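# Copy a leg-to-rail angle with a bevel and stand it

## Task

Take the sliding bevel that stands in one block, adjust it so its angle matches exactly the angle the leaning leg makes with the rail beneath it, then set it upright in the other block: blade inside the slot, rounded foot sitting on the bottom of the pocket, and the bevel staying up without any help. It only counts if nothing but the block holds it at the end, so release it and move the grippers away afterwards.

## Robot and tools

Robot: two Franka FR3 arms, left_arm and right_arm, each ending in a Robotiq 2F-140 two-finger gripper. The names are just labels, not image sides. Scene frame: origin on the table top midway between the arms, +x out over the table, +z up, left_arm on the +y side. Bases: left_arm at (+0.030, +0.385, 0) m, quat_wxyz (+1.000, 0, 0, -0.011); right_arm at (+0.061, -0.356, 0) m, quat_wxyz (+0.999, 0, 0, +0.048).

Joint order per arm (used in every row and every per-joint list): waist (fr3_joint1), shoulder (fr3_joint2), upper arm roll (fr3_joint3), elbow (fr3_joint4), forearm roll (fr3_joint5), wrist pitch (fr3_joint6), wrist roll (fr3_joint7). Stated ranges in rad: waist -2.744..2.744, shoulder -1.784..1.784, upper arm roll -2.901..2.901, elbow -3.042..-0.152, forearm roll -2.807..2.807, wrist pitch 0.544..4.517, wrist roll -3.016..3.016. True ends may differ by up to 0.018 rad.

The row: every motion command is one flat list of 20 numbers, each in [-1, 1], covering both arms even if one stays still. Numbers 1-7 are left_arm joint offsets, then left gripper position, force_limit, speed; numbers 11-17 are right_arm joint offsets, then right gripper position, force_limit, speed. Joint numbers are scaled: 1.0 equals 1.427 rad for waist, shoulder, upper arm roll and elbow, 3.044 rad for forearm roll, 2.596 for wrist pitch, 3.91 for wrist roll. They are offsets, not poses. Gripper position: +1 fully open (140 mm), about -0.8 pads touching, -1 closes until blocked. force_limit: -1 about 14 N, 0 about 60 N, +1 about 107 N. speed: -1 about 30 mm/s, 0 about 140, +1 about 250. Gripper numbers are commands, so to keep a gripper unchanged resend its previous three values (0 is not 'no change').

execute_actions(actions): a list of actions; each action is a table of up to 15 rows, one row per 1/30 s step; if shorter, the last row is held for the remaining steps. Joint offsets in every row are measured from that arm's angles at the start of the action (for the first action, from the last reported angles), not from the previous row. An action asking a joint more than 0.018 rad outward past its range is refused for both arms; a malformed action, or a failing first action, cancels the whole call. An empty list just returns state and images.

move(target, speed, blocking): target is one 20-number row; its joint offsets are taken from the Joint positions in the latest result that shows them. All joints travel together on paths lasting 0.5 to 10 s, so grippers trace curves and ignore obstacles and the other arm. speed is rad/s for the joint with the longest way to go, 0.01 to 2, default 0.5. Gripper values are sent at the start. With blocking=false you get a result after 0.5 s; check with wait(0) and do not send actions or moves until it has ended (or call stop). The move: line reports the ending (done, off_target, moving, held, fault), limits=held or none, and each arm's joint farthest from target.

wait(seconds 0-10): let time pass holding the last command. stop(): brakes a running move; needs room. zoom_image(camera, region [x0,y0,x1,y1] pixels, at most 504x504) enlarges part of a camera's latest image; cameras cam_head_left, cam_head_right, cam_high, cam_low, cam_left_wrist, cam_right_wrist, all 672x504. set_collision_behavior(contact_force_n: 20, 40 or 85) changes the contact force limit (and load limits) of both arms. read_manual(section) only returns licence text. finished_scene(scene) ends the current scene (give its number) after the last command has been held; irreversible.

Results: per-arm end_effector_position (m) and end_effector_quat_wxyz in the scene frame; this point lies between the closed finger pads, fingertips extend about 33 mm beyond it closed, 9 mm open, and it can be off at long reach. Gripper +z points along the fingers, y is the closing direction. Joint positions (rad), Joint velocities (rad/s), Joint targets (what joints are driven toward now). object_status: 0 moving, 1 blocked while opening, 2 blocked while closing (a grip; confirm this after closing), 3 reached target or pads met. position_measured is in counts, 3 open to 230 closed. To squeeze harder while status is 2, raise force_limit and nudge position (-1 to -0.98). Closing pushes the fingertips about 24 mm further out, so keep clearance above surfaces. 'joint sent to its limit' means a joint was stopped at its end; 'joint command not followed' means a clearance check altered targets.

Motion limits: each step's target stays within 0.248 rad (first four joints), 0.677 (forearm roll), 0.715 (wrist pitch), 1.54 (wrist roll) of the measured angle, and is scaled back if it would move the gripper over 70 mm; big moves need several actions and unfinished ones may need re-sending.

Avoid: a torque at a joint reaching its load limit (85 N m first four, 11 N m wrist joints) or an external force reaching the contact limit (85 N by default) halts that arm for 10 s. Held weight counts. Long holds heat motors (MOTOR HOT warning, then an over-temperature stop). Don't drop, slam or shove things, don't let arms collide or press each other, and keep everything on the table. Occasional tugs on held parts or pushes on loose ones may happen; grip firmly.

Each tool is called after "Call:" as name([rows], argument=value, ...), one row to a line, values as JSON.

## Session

Call:
execute_actions(actions=[])

Scene clock: 0.00 s.
left_arm: end_effector_position=(+0.1718, -0.0986, +0.2252) position_measured=3 object_status=3 end_effector_quat_wxyz=(-0.033, -0.270, +0.961, +0.037) | right_arm: end_effector_position=(+0.7345, -0.4862, +0.1919) position_measured=3 object_status=3 end_effector_quat_wxyz=(+0.193, -0.005, +0.978, -0.083)
Joint names: [waist, shoulder, upper arm roll, elbow, forearm roll, wrist pitch, wrist roll]
Joint positions: left_arm=[-1.234 -0.063  0.006 -2.115 -0.068  1.973 -0.2  ] | right_arm=[-0.193  0.157 -0.075 -2.113 -0.187  2.676  1.541]
Joint velocities: left_arm=[-0.     0.001 -0.     0.002 -0.     0.001 -0.001] | right_arm=[-0.    -0.     0.    -0.001  0.     0.001  0.002]
Joint targets: left_arm=[-1.234 -0.063 0.006 -2.115 -0.068 1.973 -0.200] | right_arm=[-0.193 0.157 -0.075 -2.113 -0.187 2.676 1.541]

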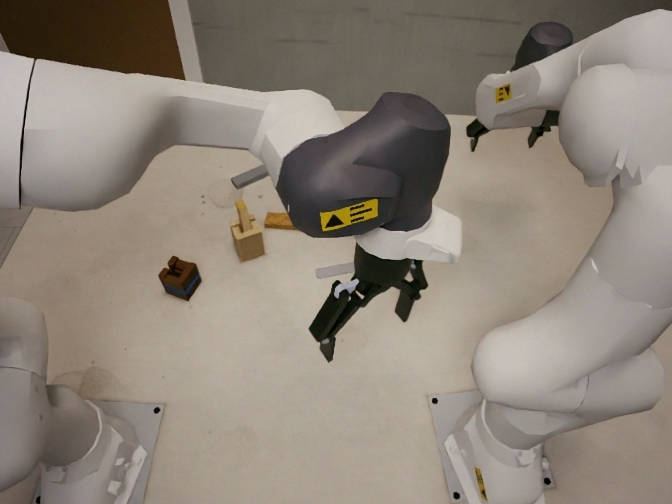

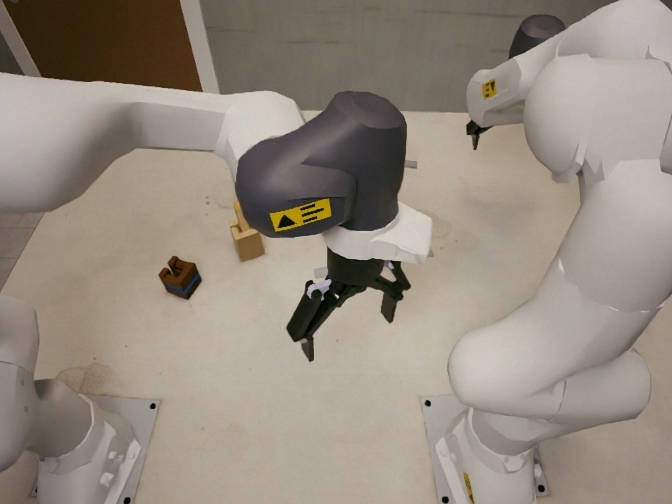

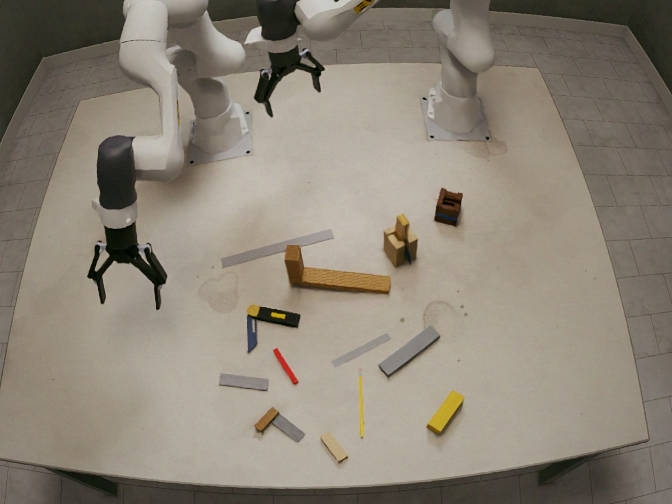

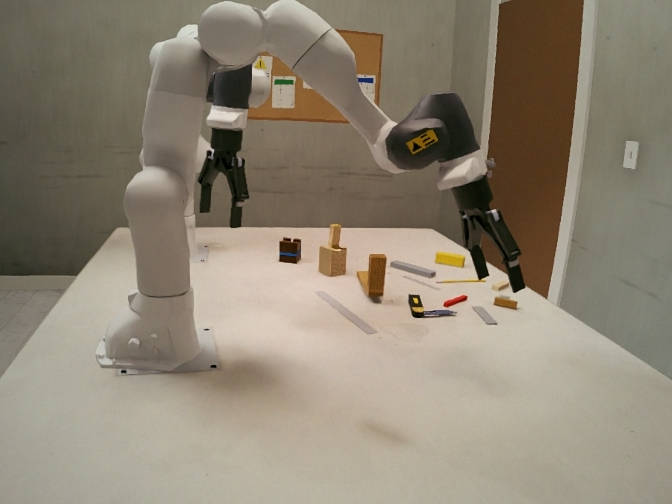

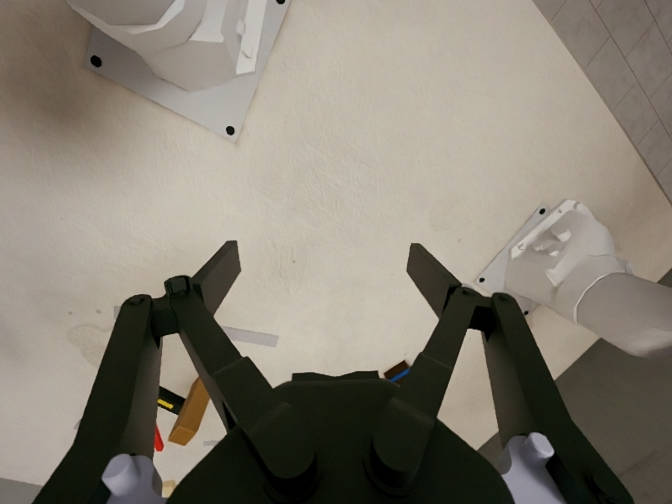

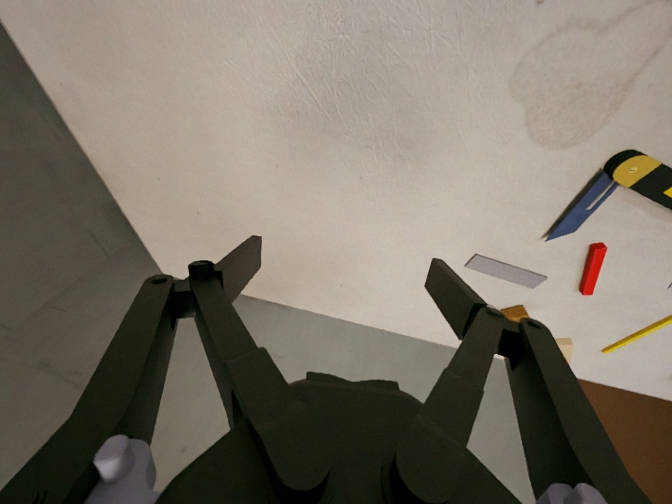

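Call:
zoom_image(camera="cam_high", region=[270,175,480,315])

Call:
zoom_image(camera="cam_head_left", region=[150,190,300,310])

Region (270, 175, 480, 315) of cam_high's 672x504 image, scaled by 2.400, with more detail than that image has.

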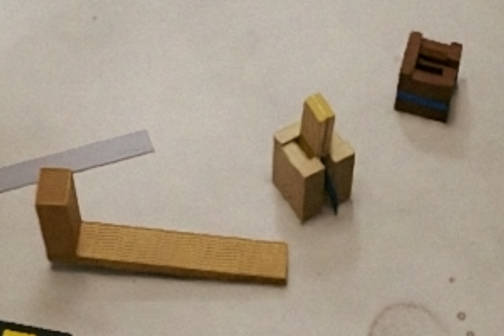

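Region (150, 190, 300, 310) of cam_head_left's 672x504 image, scaled by 3.360, with more detail than that image has; it fills the top 403 rows of this view, and the rest is white.

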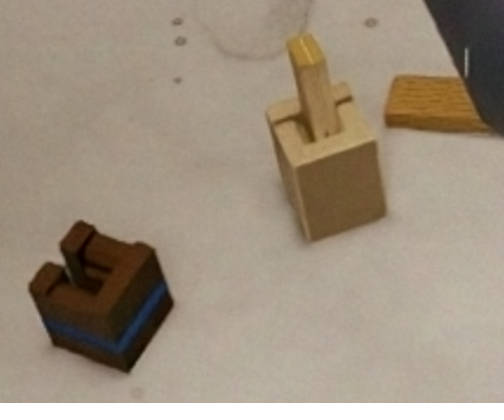

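Call:
move(target=[0.5725,0.015,-0.004,0.053,0.022,0.009,0.225,-0.15,0.3,0,0.3,-0.32,0.0526,-0.381,-0.542,-0.214,-0.34,-0.8,0,0], speed=1.2)

Call:
zoom_image(camera="cam_head_right", region=[250,170,410,270])

Scene clock: 4.43 s.
left_arm: end_effector_position=(+0.5176, +0.1546, +0.2496) position_measured=148 object_status=3 end_effector_quat_wxyz=(-0.003, -0.228, +0.974, -0.001) | right_arm: end_effector_position=(+0.6315, -0.3911, +0.3159) position_measured=229 object_status=3 end_effector_quat_wxyz=(+0.366, +0.779, -0.036, +0.508)
Joint names: [waist, shoulder, upper arm roll, elbow, forearm roll, wrist pitch, wrist roll]
Joint positions: left_arm=[-0.419 -0.043  0.001 -2.041 -0.005  1.994  0.673] | right_arm=[ 0.234 -0.299 -0.001 -2.655 -1.835  2.124  0.218]
Joint velocities: left_arm=[ 0.    -0.001  0.001  0.001 -0.001 -0.001  0.004] | right_arm=[ 0.001  0.     0.    -0.001 -0.002  0.    -0.006]
Joint targets: left_arm=[-0.418 -0.042 -0.000 -2.039 -0.001 1.996 0.680] | right_arm=[0.235 -0.300 -0.000 -2.656 -1.837 2.120 0.212]
move: done; limits=none; left_arm: farthest joint: the wrist roll, 0.007 radians from its target (0.879 radians at the start); right_arm: farthest joint: the wrist roll, 0.007 radians from its target (1.330 radians at the start)

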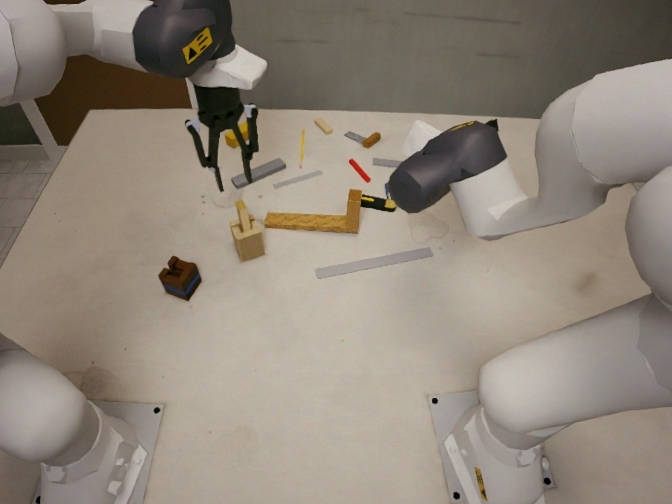

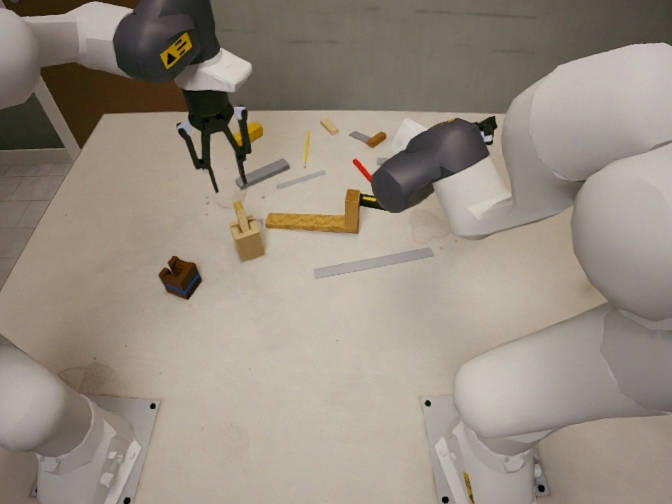

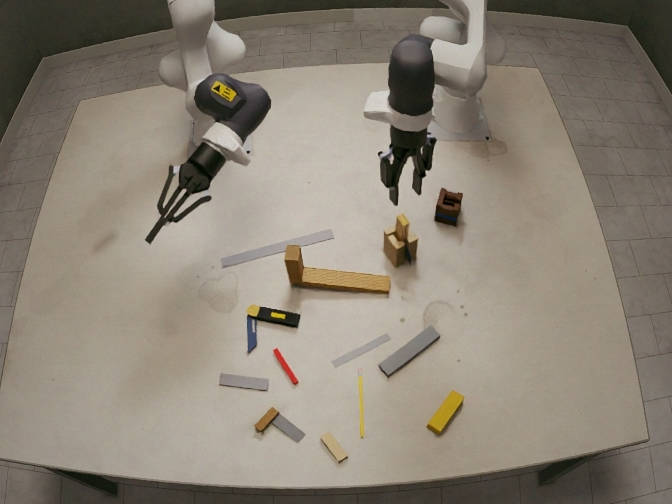

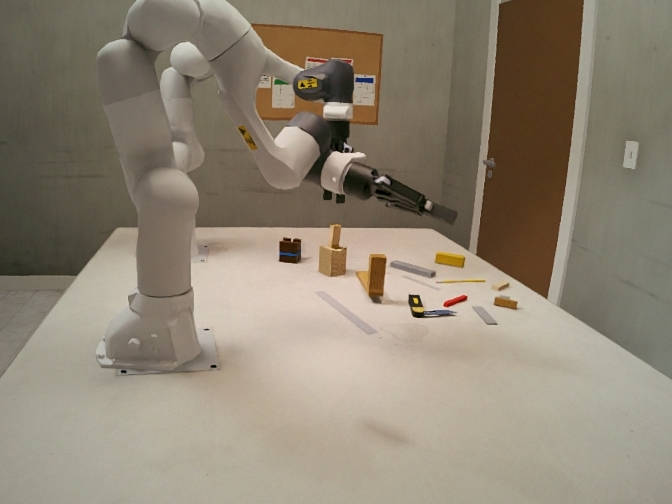

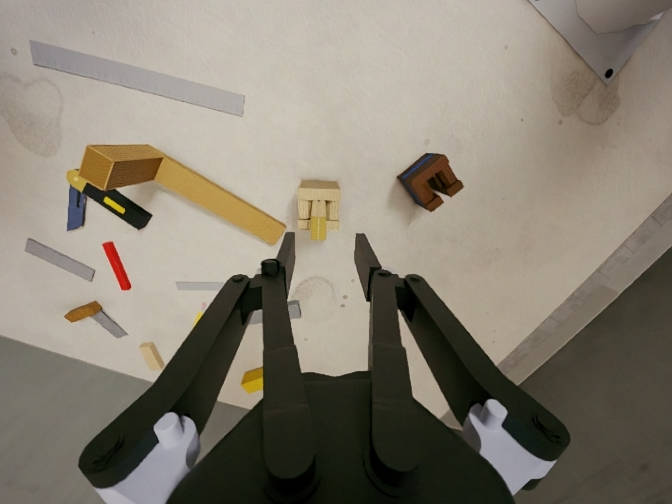

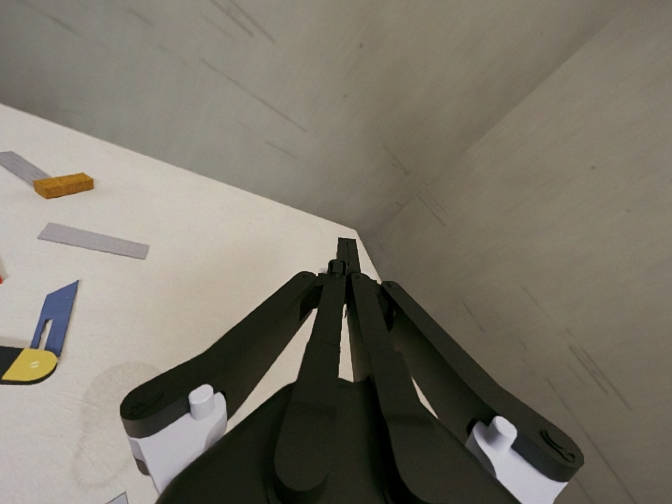

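Region (250, 170, 410, 270) of cam_head_right's 672x504 image, scaled by 3.150, with more detail than that image has; it fills the top 315 rows of this view, and the rest is white.

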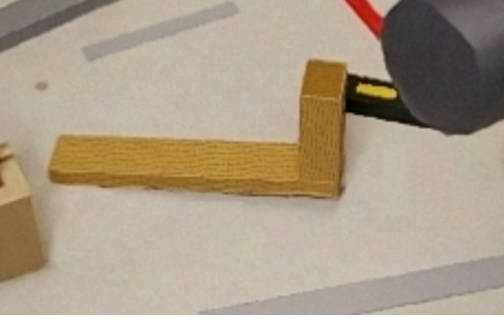

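Call:
move(target=[0.0045,0.0635,0,-0.045,0.002,0.0615,0.002,-0.15,0.3,0,0.558,0.27,0,0,0,0,0,-0.8,0,0], speed=0.7)

Call:
zoom_image(camera="cam_left_wrist", region=[250,160,400,310])

Scene clock: 6.97 s.
left_arm: end_effector_position=(+0.5302, +0.1523, +0.1849) position_measured=148 object_status=3 end_effector_quat_wxyz=(-0.001, -0.229, +0.973, -0.001) | right_arm: end_effector_position=(+0.4658, -0.0137, +0.1193) position_measured=229 object_status=3 end_effector_quat_wxyz=(+0.243, +0.744, +0.381, +0.493)
Joint names: [waist, shoulder, upper arm roll, elbow, forearm roll, wrist pitch, wrist roll]
Joint positions: left_arm=[-0.414  0.047  0.001 -2.103 -0.002  2.151  0.675] | right_arm=[ 1.028  0.085  0.001 -2.655 -1.835  2.124  0.217]
Joint velocities: left_arm=[-0.001 -0.     0.    -0.001  0.001  0.004  0.001] | right_arm=[ 0.001  0.    -0.001 -0.     0.001 -0.     0.001]
Joint targets: left_arm=[-0.413 0.048 0.001 -2.105 0.001 2.154 0.681] | right_arm=[1.030 0.087 -0.001 -2.655 -1.835 2.124 0.218]
move: done; limits=none; left_arm: farthest joint: the wrist roll, 0.006 radians from its target (0.007 radians at the start); right_arm: farthest joint: the waist, 0.002 radians from its target (0.796 radians at the start)

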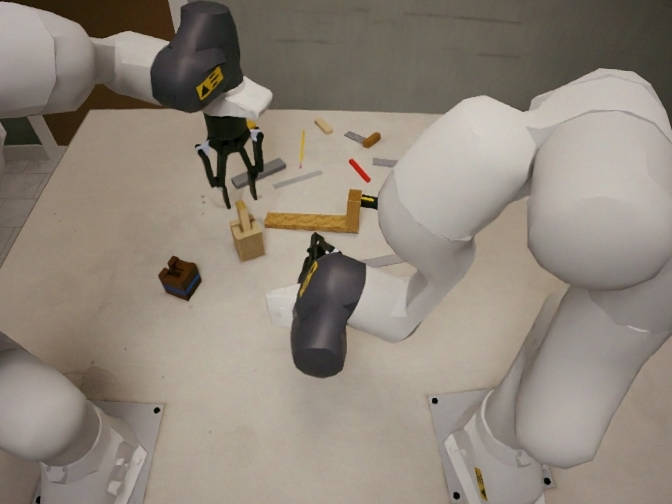

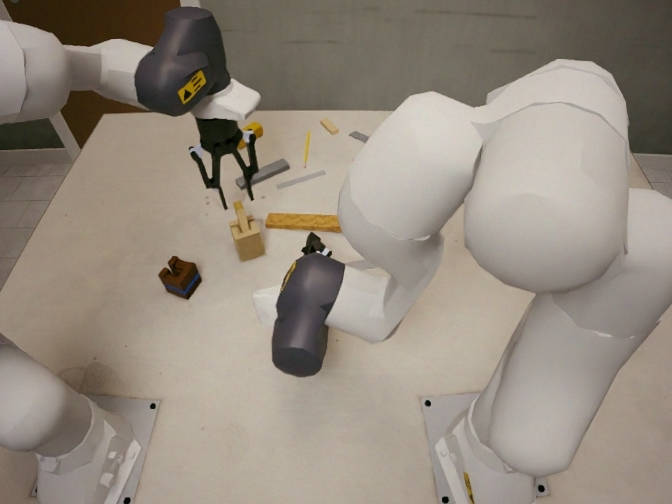

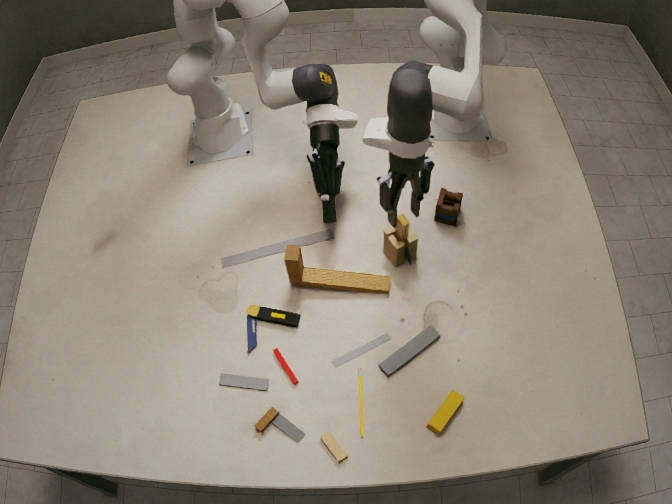

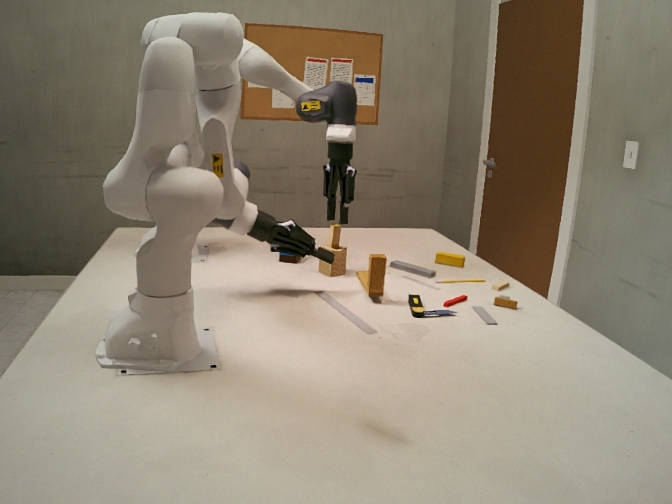

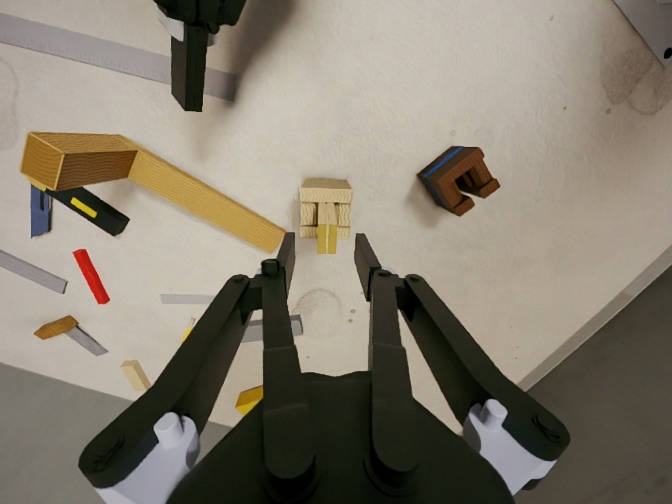

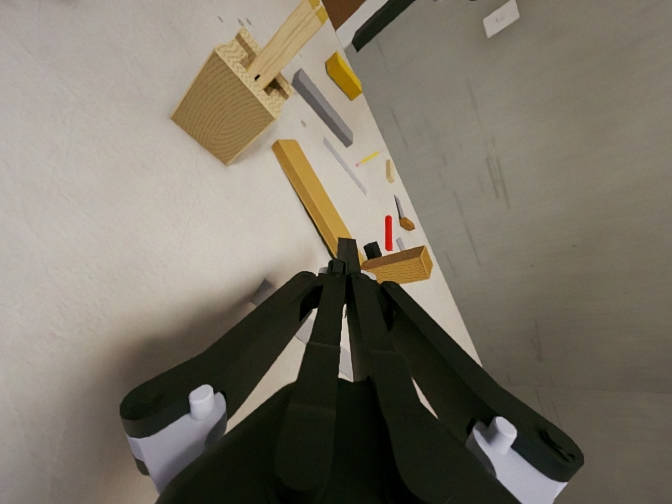

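Region (250, 160, 400, 310) of cam_left_wrist's 672x504 image, scaled by 3.360, with more detail than that image has.

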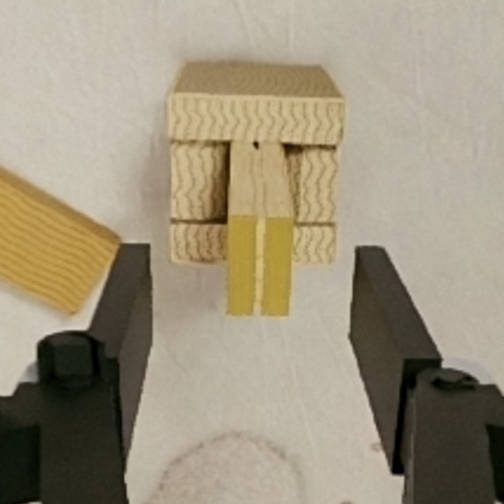

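Call:
move(target=[0.0036,0.0245,0,-0.0305,0,0.0305,0,-0.15,0.3,0,0.03,0.04,0,0,0,0,0.67,-0.8,0,0], speed=2)

Call:
zoom_image(camera="cam_left_wrist", region=[250,160,400,310])

Call:
zoom_image(camera="cam_low", region=[300,190,400,310])

Scene clock: 10.90 s.
left_arm: end_effector_position=(+0.5302, +0.1544, +0.1542) position_measured=148 object_status=3 end_effector_quat_wxyz=(-0.000, -0.231, +0.973, -0.001) | right_arm: end_effector_position=(+0.4464, -0.0090, +0.0927) position_measured=229 object_status=3 end_effector_quat_wxyz=(+0.398, -0.589, +0.602, -0.363)
Joint names: [waist, shoulder, upper arm roll, elbow, forearm roll, wrist pitch, wrist roll]
Joint positions: left_arm=[-0.411  0.081  0.001 -2.145 -0.002  2.227  0.675] | right_arm=[ 1.069  0.141  0.001 -2.655 -1.835  2.124  2.83 ]
Joint velocities: left_arm=[-0.002  0.001  0.002 -0.001  0.001  0.001 -0.   ] | right_arm=[-0.001 -0.001  0.001  0.     0.001 -0.     0.005]
Joint targets: left_arm=[-0.409 0.082 0.001 -2.147 -0.002 2.230 0.675] | right_arm=[1.071 0.142 0.001 -2.655 -1.835 2.124 2.837]
move: done; limits=none; left_arm: farthest joint: the wrist pitch, 0.003 radians from its target (0.079 radians at the start); right_arm: farthest joint: the wrist roll, 0.007 radians from its target (2.620 radians at the start)

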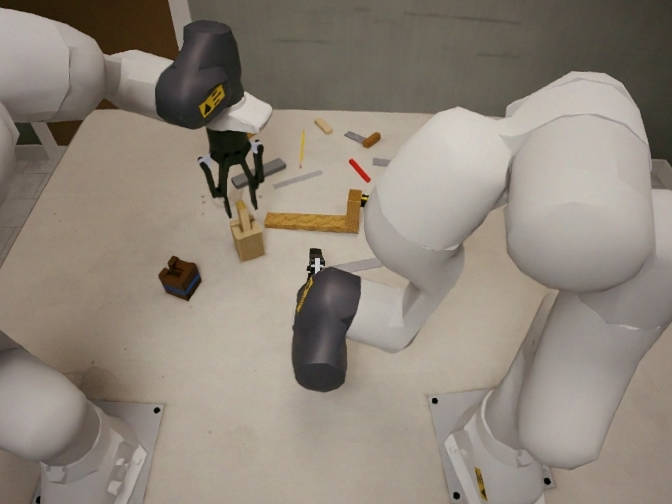

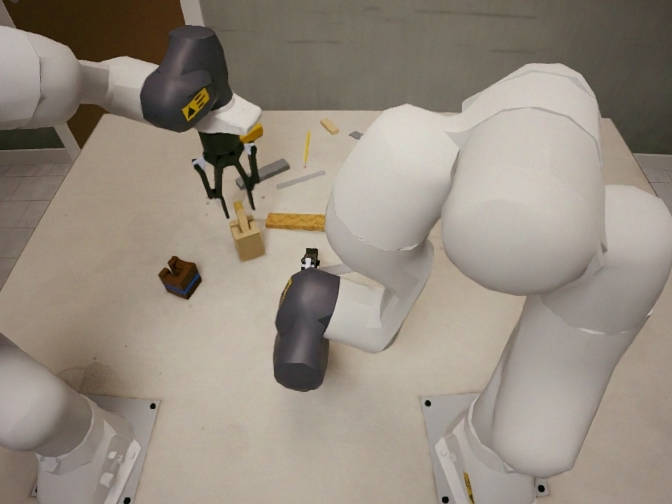

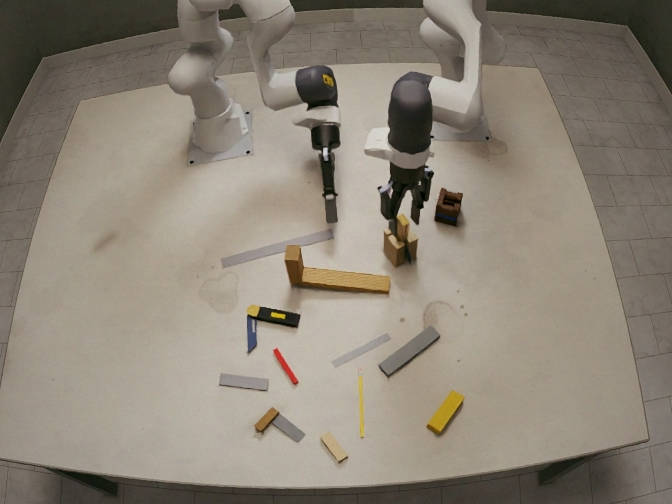

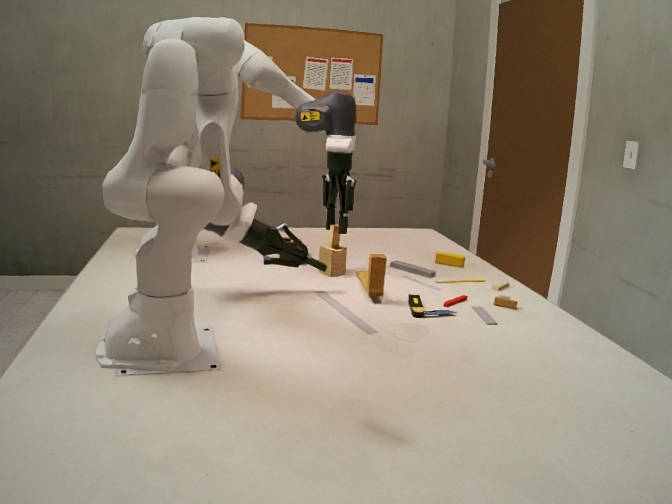

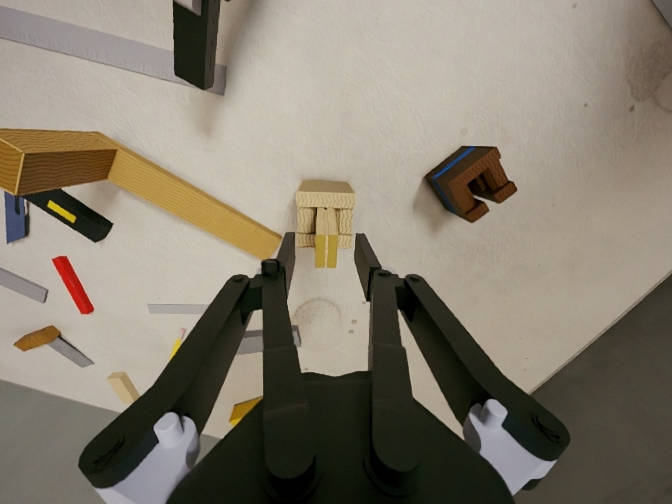

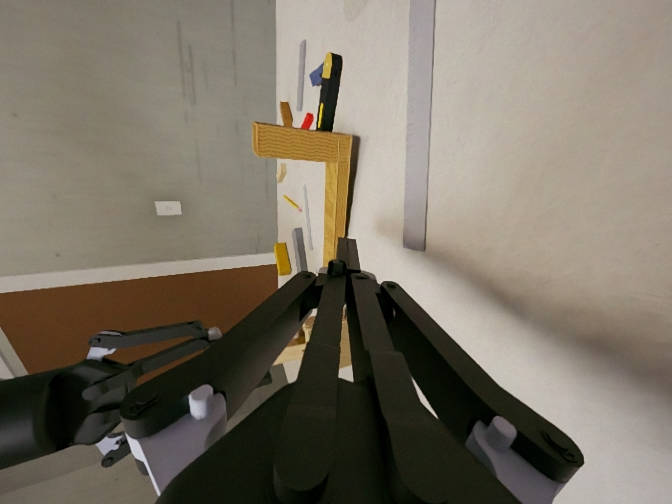

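Region (250, 160, 400, 310) of cam_left_wrist's 672x504 image, scaled by 3.360, with more detail than that image has.

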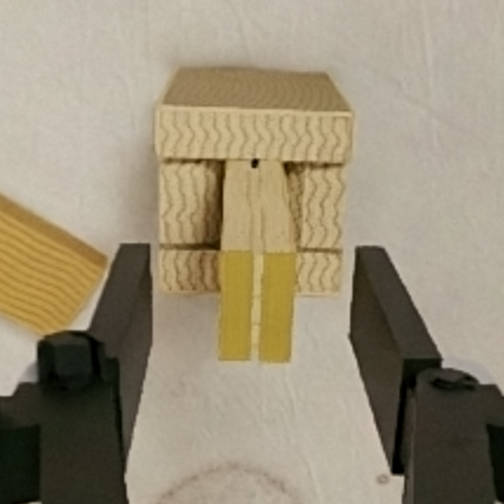

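Region (300, 190, 400, 310) of cam_low's 672x504 image, scaled by 4.200, with more detail than that image has.

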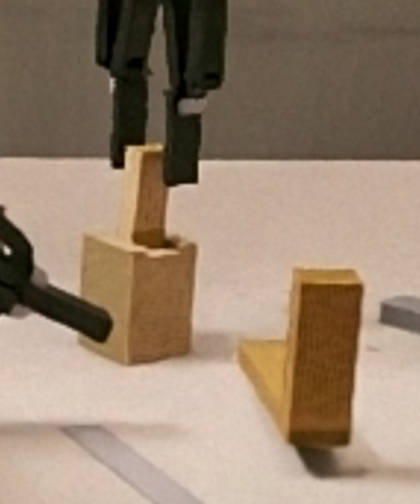

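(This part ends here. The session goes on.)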